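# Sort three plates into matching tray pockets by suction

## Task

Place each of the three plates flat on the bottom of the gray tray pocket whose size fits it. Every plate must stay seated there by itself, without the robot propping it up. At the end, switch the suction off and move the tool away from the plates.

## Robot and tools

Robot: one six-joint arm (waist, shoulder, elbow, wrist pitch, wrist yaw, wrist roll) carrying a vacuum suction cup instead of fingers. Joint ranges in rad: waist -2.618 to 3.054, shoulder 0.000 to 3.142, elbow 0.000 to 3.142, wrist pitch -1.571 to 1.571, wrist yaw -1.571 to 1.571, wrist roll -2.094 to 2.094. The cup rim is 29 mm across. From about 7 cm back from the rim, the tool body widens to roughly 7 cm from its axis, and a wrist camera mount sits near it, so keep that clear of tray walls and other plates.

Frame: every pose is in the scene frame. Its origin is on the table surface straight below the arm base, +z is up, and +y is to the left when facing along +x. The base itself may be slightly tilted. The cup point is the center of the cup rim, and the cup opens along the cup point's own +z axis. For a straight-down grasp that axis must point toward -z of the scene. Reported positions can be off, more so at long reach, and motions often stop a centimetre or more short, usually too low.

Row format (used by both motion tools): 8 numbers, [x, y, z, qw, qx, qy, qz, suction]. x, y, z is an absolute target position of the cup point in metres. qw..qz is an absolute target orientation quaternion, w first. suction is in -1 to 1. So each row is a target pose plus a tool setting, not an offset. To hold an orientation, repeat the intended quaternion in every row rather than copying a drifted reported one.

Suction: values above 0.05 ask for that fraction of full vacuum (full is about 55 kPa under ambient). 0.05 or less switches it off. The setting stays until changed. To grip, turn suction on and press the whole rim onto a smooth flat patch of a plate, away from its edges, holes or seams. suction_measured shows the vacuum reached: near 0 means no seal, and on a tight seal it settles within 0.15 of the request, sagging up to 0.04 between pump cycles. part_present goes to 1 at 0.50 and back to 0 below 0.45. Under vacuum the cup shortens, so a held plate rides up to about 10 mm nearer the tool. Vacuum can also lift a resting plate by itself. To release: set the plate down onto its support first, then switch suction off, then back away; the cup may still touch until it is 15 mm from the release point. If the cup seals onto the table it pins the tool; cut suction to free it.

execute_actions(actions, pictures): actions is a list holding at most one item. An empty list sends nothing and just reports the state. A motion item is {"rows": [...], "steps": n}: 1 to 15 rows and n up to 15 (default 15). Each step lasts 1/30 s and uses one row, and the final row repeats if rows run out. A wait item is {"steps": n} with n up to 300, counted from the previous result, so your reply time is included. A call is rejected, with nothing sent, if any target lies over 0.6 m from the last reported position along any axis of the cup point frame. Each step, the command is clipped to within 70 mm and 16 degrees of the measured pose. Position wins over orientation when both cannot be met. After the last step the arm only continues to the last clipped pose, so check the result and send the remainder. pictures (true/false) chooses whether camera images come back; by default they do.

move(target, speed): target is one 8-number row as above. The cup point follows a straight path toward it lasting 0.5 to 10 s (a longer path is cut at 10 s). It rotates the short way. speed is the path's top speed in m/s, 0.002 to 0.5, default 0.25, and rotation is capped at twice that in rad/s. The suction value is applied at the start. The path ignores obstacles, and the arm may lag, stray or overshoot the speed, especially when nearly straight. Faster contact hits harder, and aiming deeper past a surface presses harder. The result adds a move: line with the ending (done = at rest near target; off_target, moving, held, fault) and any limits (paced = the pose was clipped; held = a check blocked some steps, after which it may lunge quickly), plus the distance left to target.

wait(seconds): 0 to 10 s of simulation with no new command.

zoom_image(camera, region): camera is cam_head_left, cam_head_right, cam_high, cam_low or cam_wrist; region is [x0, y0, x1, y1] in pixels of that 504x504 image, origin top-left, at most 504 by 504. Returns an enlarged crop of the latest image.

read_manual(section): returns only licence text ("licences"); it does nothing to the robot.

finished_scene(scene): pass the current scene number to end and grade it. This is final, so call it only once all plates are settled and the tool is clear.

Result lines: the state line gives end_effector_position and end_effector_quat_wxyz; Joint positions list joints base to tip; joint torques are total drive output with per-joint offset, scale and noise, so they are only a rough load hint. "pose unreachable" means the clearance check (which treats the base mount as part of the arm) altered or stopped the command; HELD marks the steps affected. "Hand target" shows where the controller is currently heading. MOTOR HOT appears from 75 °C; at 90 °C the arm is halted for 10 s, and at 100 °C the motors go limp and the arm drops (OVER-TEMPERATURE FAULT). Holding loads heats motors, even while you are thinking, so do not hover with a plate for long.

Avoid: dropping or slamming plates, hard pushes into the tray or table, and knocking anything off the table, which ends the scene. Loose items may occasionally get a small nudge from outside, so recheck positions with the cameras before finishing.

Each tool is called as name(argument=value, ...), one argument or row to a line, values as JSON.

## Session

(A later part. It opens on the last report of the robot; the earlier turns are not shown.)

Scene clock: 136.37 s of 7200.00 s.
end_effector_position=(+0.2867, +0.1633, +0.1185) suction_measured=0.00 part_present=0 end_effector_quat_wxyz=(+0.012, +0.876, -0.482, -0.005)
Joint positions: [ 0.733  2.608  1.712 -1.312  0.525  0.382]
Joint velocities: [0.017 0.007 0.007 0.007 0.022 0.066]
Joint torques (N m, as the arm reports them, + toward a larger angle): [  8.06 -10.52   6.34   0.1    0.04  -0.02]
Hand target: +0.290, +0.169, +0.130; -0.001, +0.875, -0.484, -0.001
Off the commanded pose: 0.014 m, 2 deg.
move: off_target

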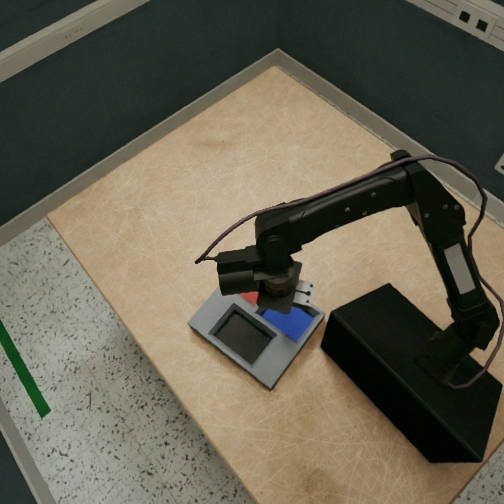

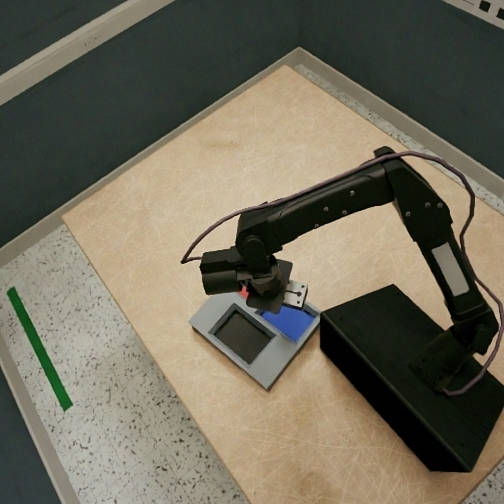

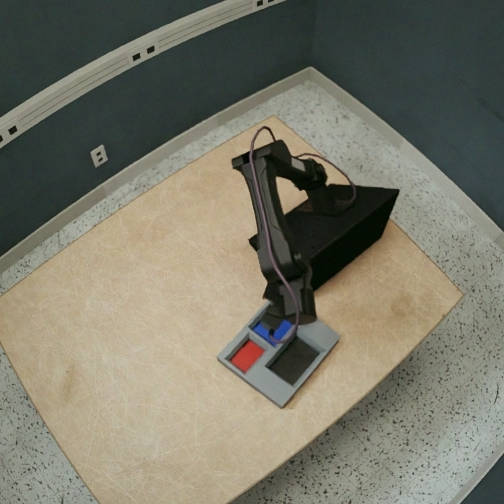

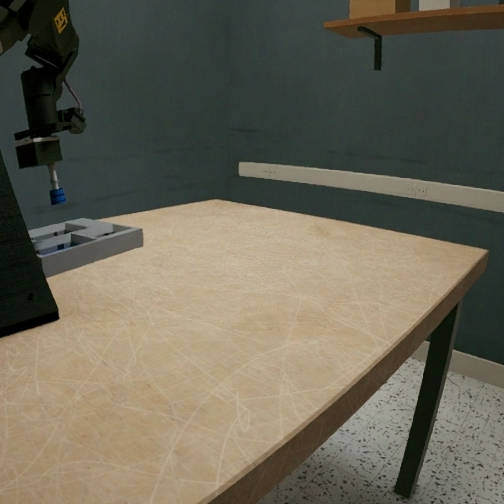

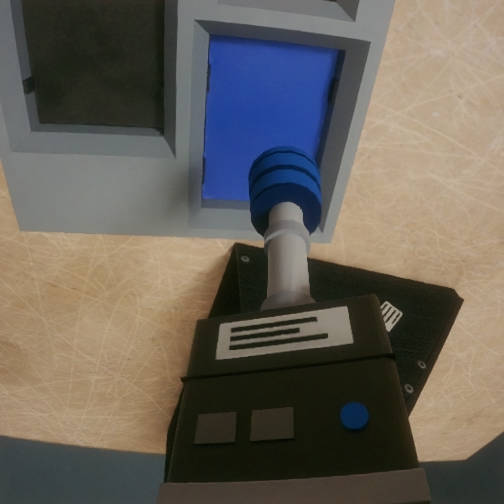

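move(
  target=[0.262,0.176,0.035,0,0.875,-0.484,0,0],
  speed=0.15,
)

move(
  target=[0.256,0.172,-0.022,0,0.875,-0.484,0,0],
  speed=0.04,
)

move(
  target=[0.275,0.19,0.09,0,0.875,-0.484,0,0],
  speed=0.15,
)

move(
  target=[0.3,0.28,0.07,0,0.875,-0.484,0,0],
)

move(
  target=[0.3,0.272,-0.022,0,0.875,-0.484,0,0],
  speed=0.05,
)

move(
  target=[0.31,0.24,0.12,0,0.875,-0.484,0,0],
  speed=0.2,
)

move(
  target=[0.34,-0.05,0.13,0,0.875,-0.484,0,0],
  speed=0.35,
)

zoom_image(
  camera="cam_high",
  region=[210,280,350,420],
)

Scene clock: 143.33 s of 7200.00 s.
end_effector_position=(+0.2599, +0.1763, +0.0345) suction_measured=0.00 part_present=0 end_effector_quat_wxyz=(+0.004, +0.873, -0.487, -0.010)
Joint positions: [ 0.677  2.636  1.403 -0.933  0.546  0.332]
Joint velocities: [ 0.007  0.007  0.002 -0.066 -0.022  0.037]
Joint torques (N m, as the arm reports them, + toward a larger angle): [ 6.77 -9.43  3.31  0.32  0.22 -0.13]
Hand target: +0.262, +0.178, +0.035; +0.001, +0.875, -0.484, +0.000
Off the commanded pose: 0.002 m, 1 deg.
After step 90, 2.67 s passed at rest.
move: done

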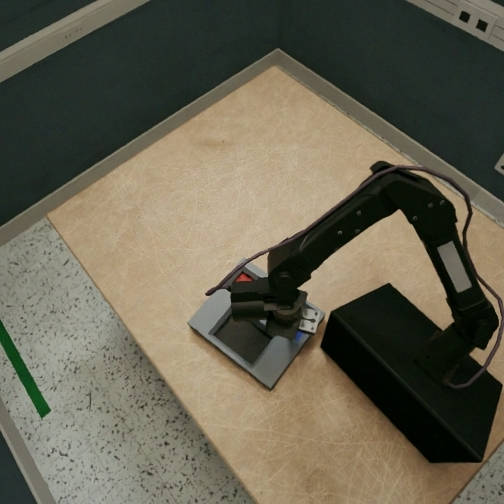

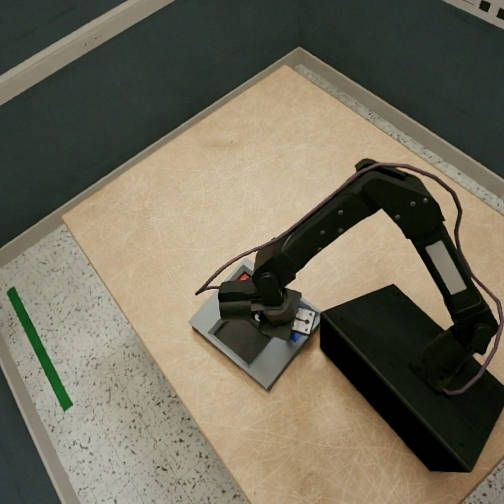

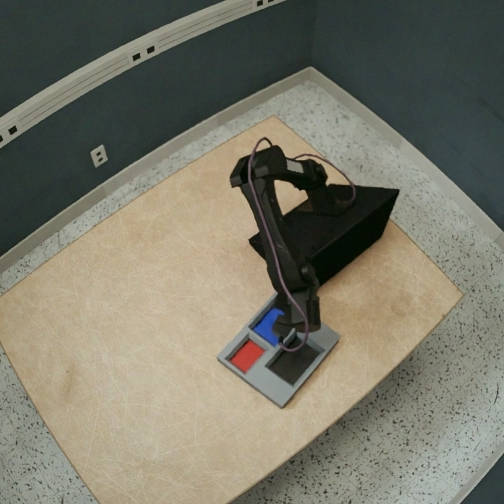

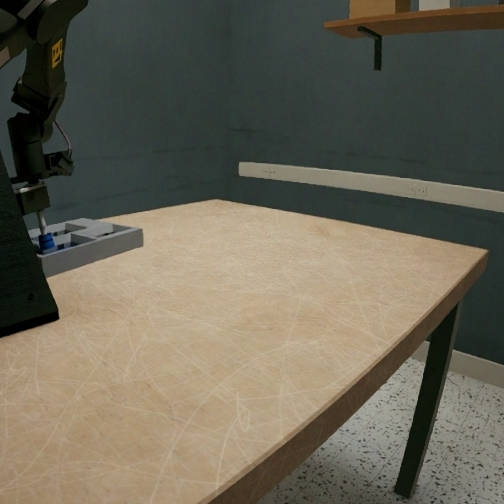

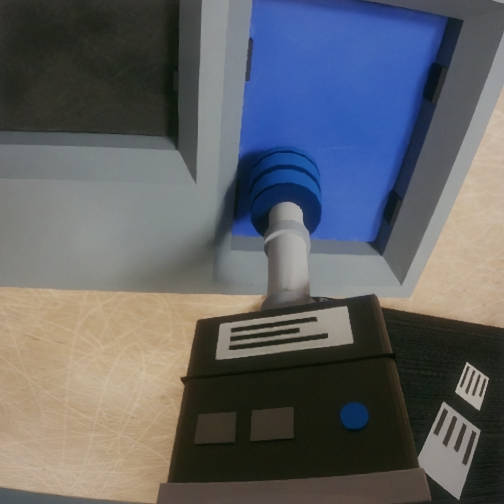

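Scene clock: 145.00 s of 7200.00 s.
end_effector_position=(+0.2610, +0.1715, +0.0062) suction_measured=0.00 part_present=0 end_effector_quat_wxyz=(-0.005, +0.878, -0.478, -0.001)
Joint positions: [ 0.628  2.636  1.3   -0.777  0.584  0.249]
Joint velocities: [ 0.012 -0.002 -0.022  0.022 -0.022  0.007]
Joint torques (N m, as the arm reports them, + toward a larger angle): [ 3.6  -4.87  0.24  1.13  0.24 -0.05]
Hand target: +0.254, +0.171, -0.020; +0.002, +0.875, -0.484, -0.001
Off the commanded pose: 0.029 m, 1 deg.
move: off_target

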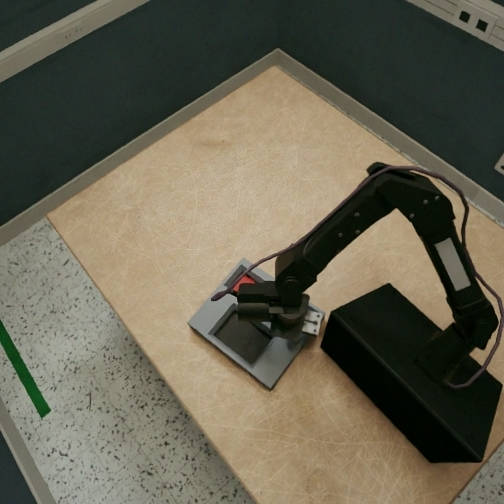

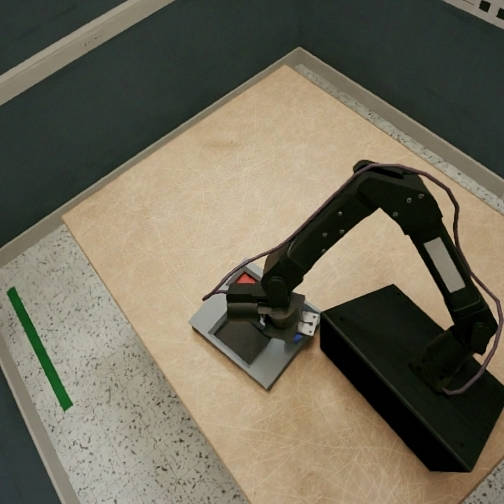

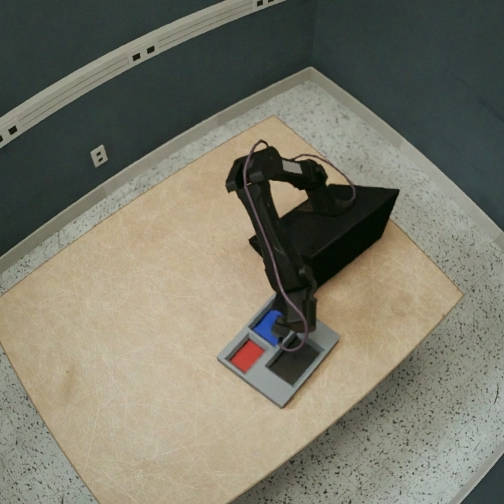

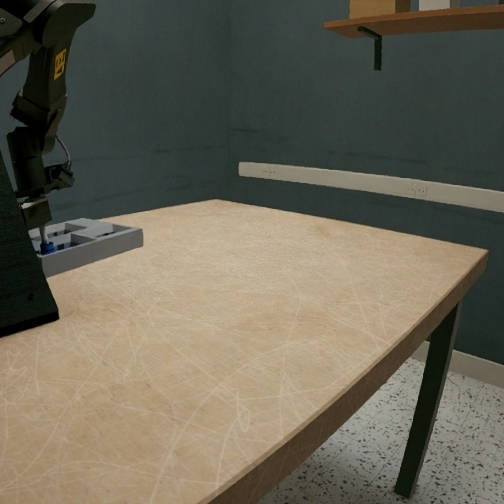

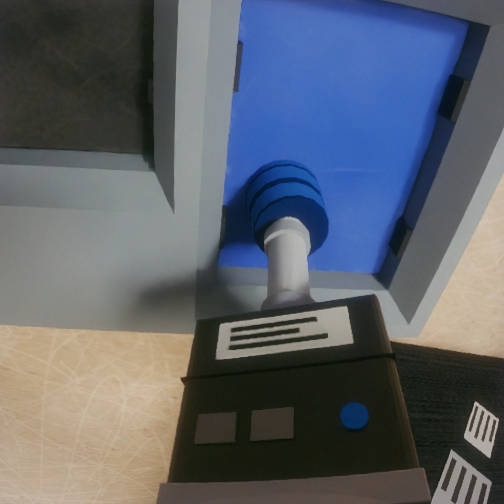

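Scene clock: 146.30 s of 7200.00 s.
end_effector_position=(+0.2761, +0.1821, +0.0869) suction_measured=0.00 part_present=0 end_effector_quat_wxyz=(+0.001, +0.873, -0.488, -0.003)
Joint positions: [ 0.736  2.632  1.598 -1.15   0.524  0.385]
Joint velocities: [-0.002  0.002 -0.012 -0.051 -0.007 -0.007]
Joint torques (N m, as the arm reports them, + toward a larger angle): [ 7.79 -8.17  5.9   0.14  0.06  0.03]
Hand target: +0.275, +0.189, +0.090; -0.001, +0.875, -0.484, -0.000
Off the commanded pose: 0.009 m, 1 deg.
move: done

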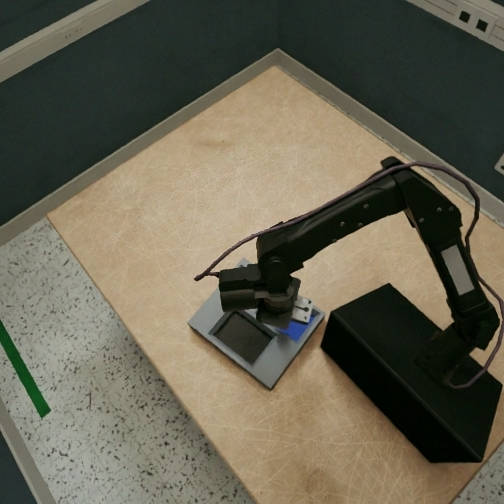

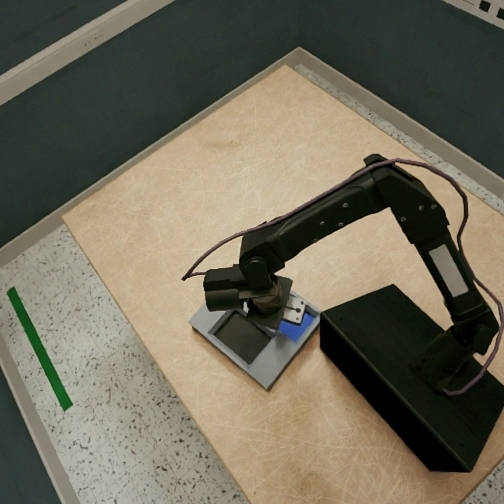

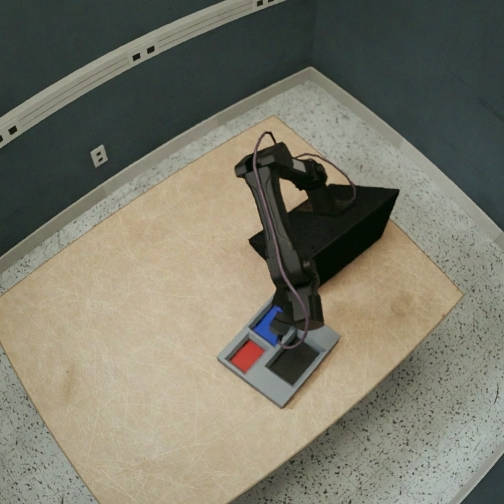

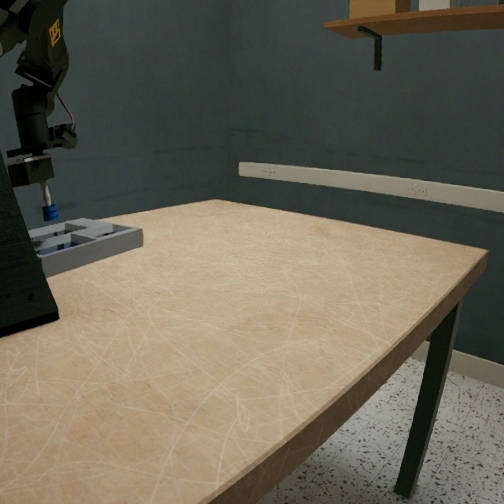

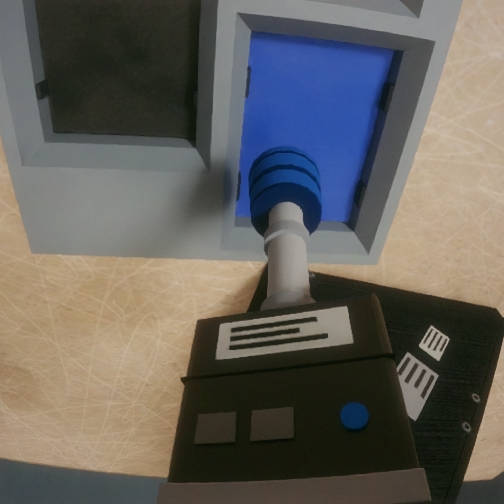

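Scene clock: 147.53 s of 7200.00 s.
end_effector_position=(+0.3000, +0.2736, +0.0618) suction_measured=0.00 part_present=0 end_effector_quat_wxyz=(+0.008, +0.875, -0.485, -0.005)
Joint positions: [ 0.775  3.07   2.165 -1.312  0.499  0.422]
Joint velocities: [ 0.002 -0.007  0.002 -0.051 -0.051  0.066]
Joint torques (N m, as the arm reports them, + toward a larger angle): [  8.06 -12.67   6.26   0.13   0.04   0.02]
Hand target: +0.301, +0.280, +0.071; -0.001, +0.875, -0.484, -0.000
Off the commanded pose: 0.010 m, 1 deg.
move: done

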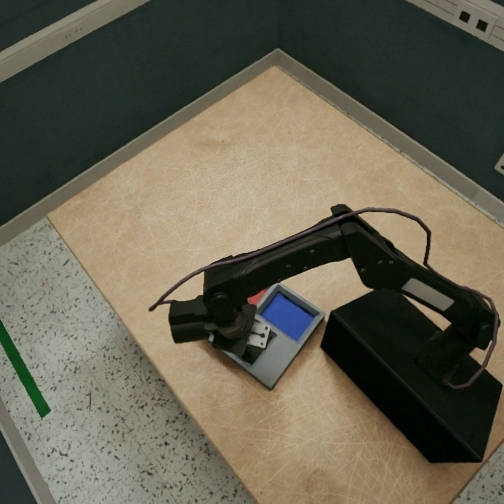

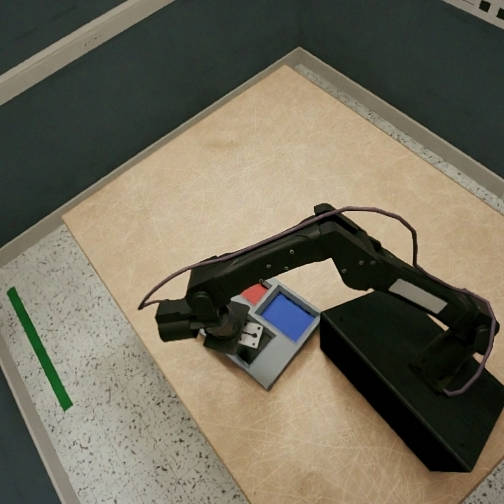

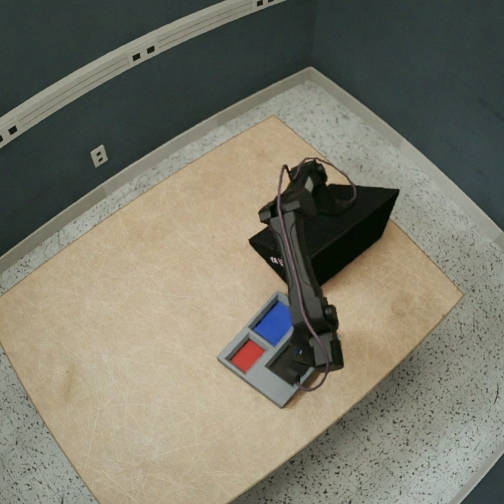

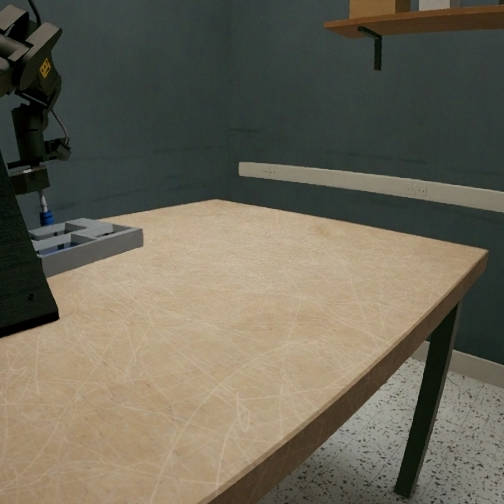

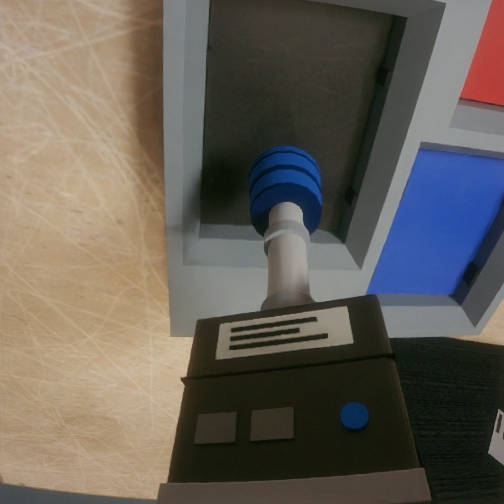

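Scene clock: 149.43 s of 7200.00 s.
end_effector_position=(+0.2991, +0.2675, +0.0064) suction_measured=0.00 part_present=0 end_effector_quat_wxyz=(+0.006, +0.881, -0.473, +0.002)
Joint positions: [ 0.709  3.06   1.953 -1.073  0.551  0.33 ]
Joint velocities: [-0.017 -0.012  0.002  0.037 -0.022 -0.051]
Joint torques (N m, as the arm reports them, + toward a larger angle): [ 4.06 -9.64  1.56  1.15  0.26 -0.02]
Hand target: +0.299, +0.271, -0.021; +0.003, +0.875, -0.484, +0.000
Off the commanded pose: 0.029 m, 2 deg.
move: off_target

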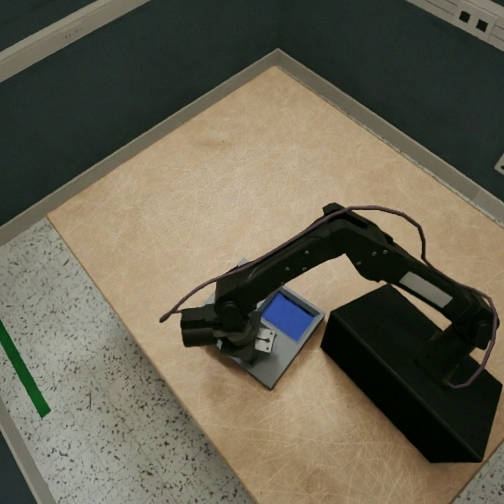

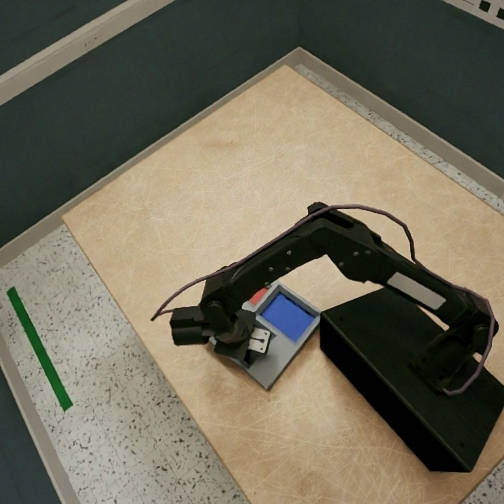

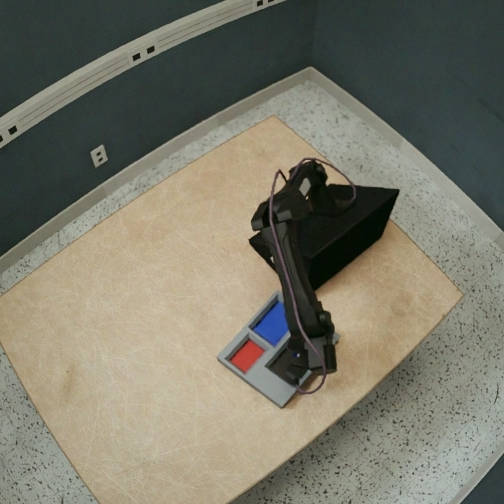

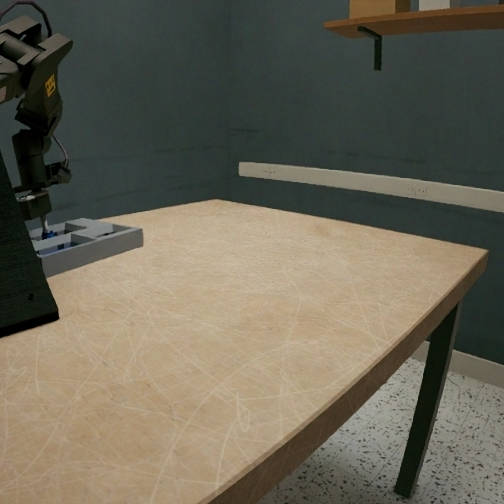

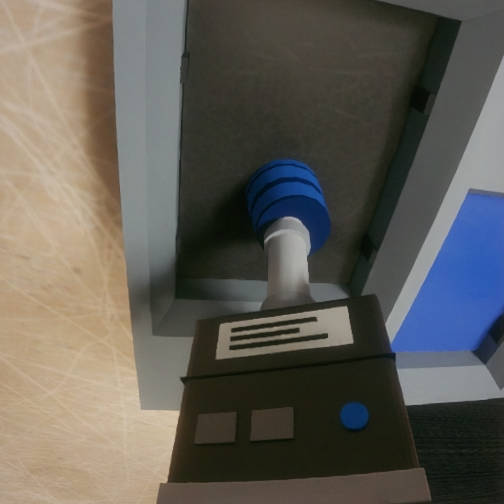

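Scene clock: 150.77 s of 7200.00 s.
end_effector_position=(+0.3066, +0.2333, +0.1050) suction_measured=0.00 part_present=0 end_effector_quat_wxyz=(+0.015, +0.876, -0.482, -0.005)
Joint positions: [ 0.767  2.933  2.128 -1.425  0.505  0.416]
Joint velocities: [-0.012 -0.002 -0.007 -0.022  0.022  0.022]
Joint torques (N m, as the arm reports them, + toward a larger angle): [  8.47 -13.1    6.1    0.04  -0.01   0.1 ]
Hand target: +0.309, +0.238, +0.120; -0.000, +0.875, -0.484, -0.000
Off the commanded pose: 0.017 m, 2 deg.
move: off_target

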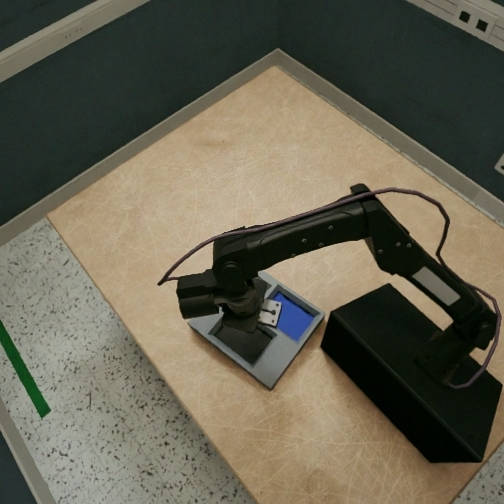

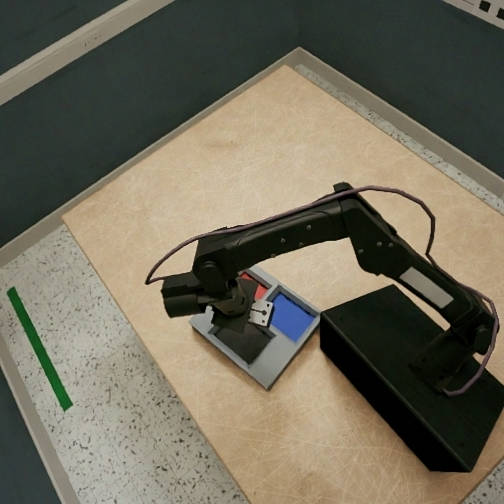

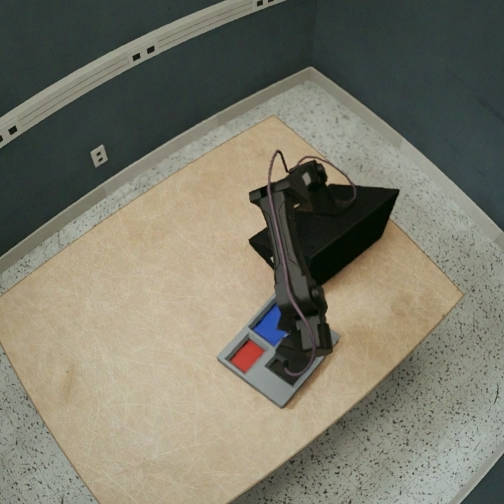

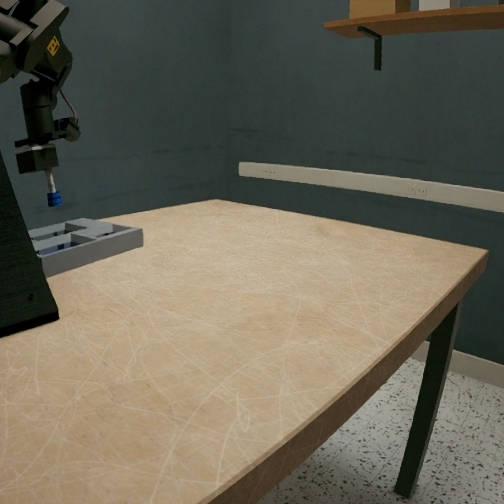

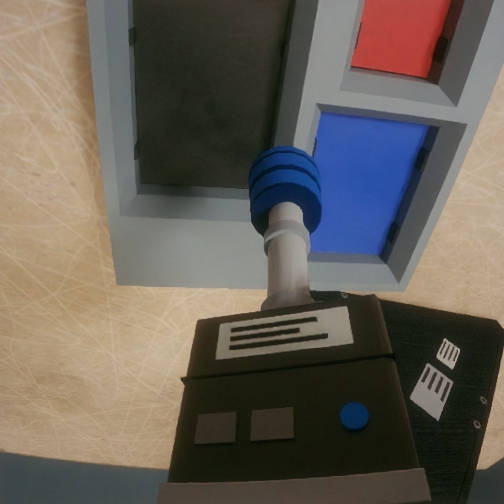

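Scene clock: 152.27 s of 7200.00 s.
end_effector_position=(+0.3358, -0.0537, +0.1204) suction_measured=0.00 part_present=0 end_effector_quat_wxyz=(+0.006, +0.869, -0.494, -0.012)
Joint positions: [ 0.318  2.095  1.526 -1.367  0.711 -0.043]
Joint velocities: [-0.007 -0.007 -0.022 -0.007  0.007 -0.051]
Joint torques (N m, as the arm reports them, + toward a larger angle): [ 9.1  -8.09  2.6   0.2   0.14 -0.09]
Hand target: +0.336, -0.053, +0.128; +0.002, +0.875, -0.485, +0.001
Off the commanded pose: 0.011 m, 2 deg.
move: off_target

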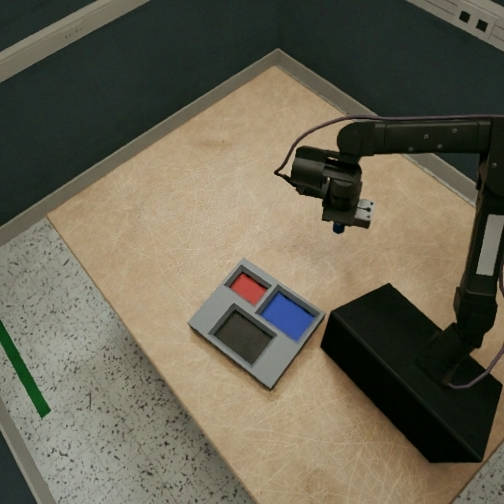

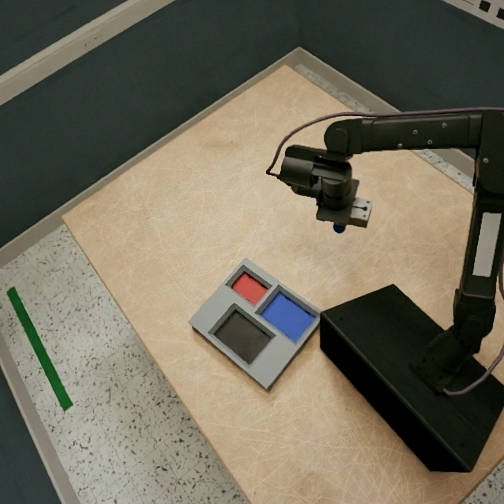

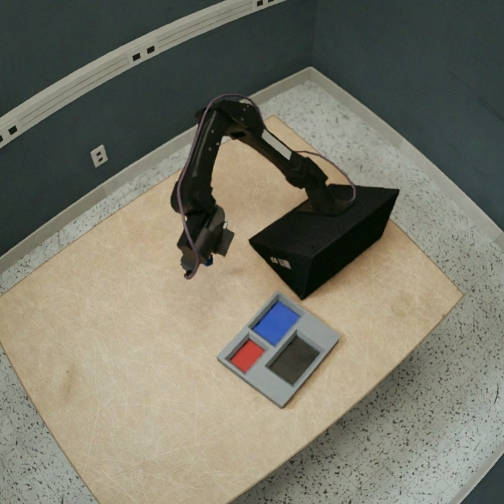

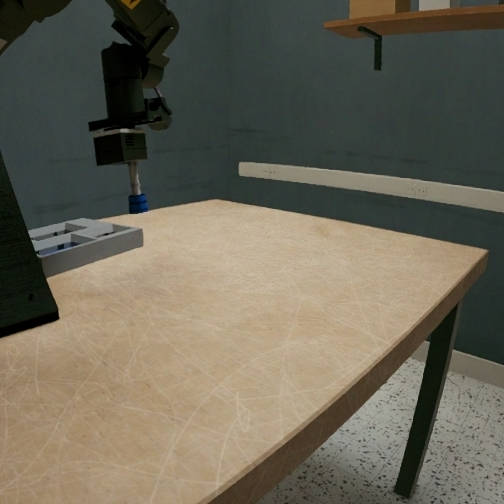

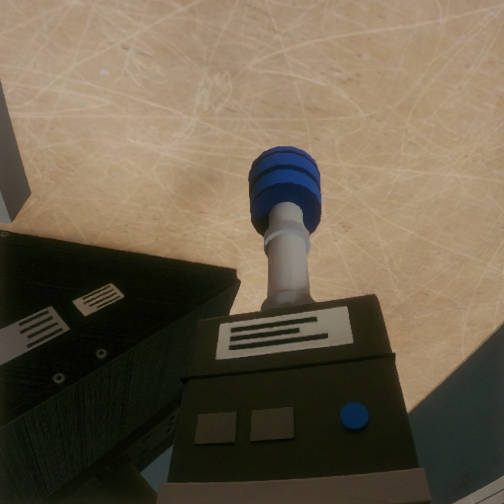

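Region (210, 280, 350, 420) of cam_high's 504x504 image, scaled by 3.600, with more detail than that image has.

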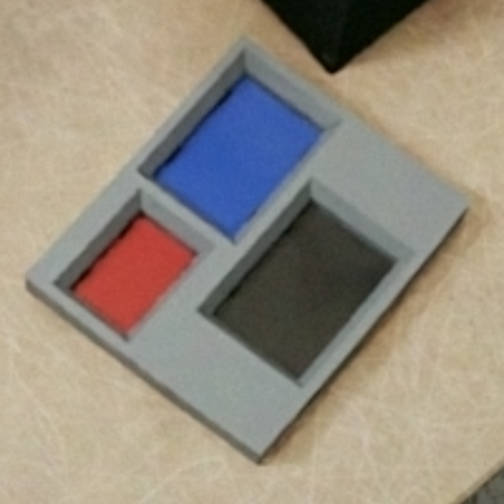

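finished_scene(
  scene=1,
)

The scene is finished: the task was done.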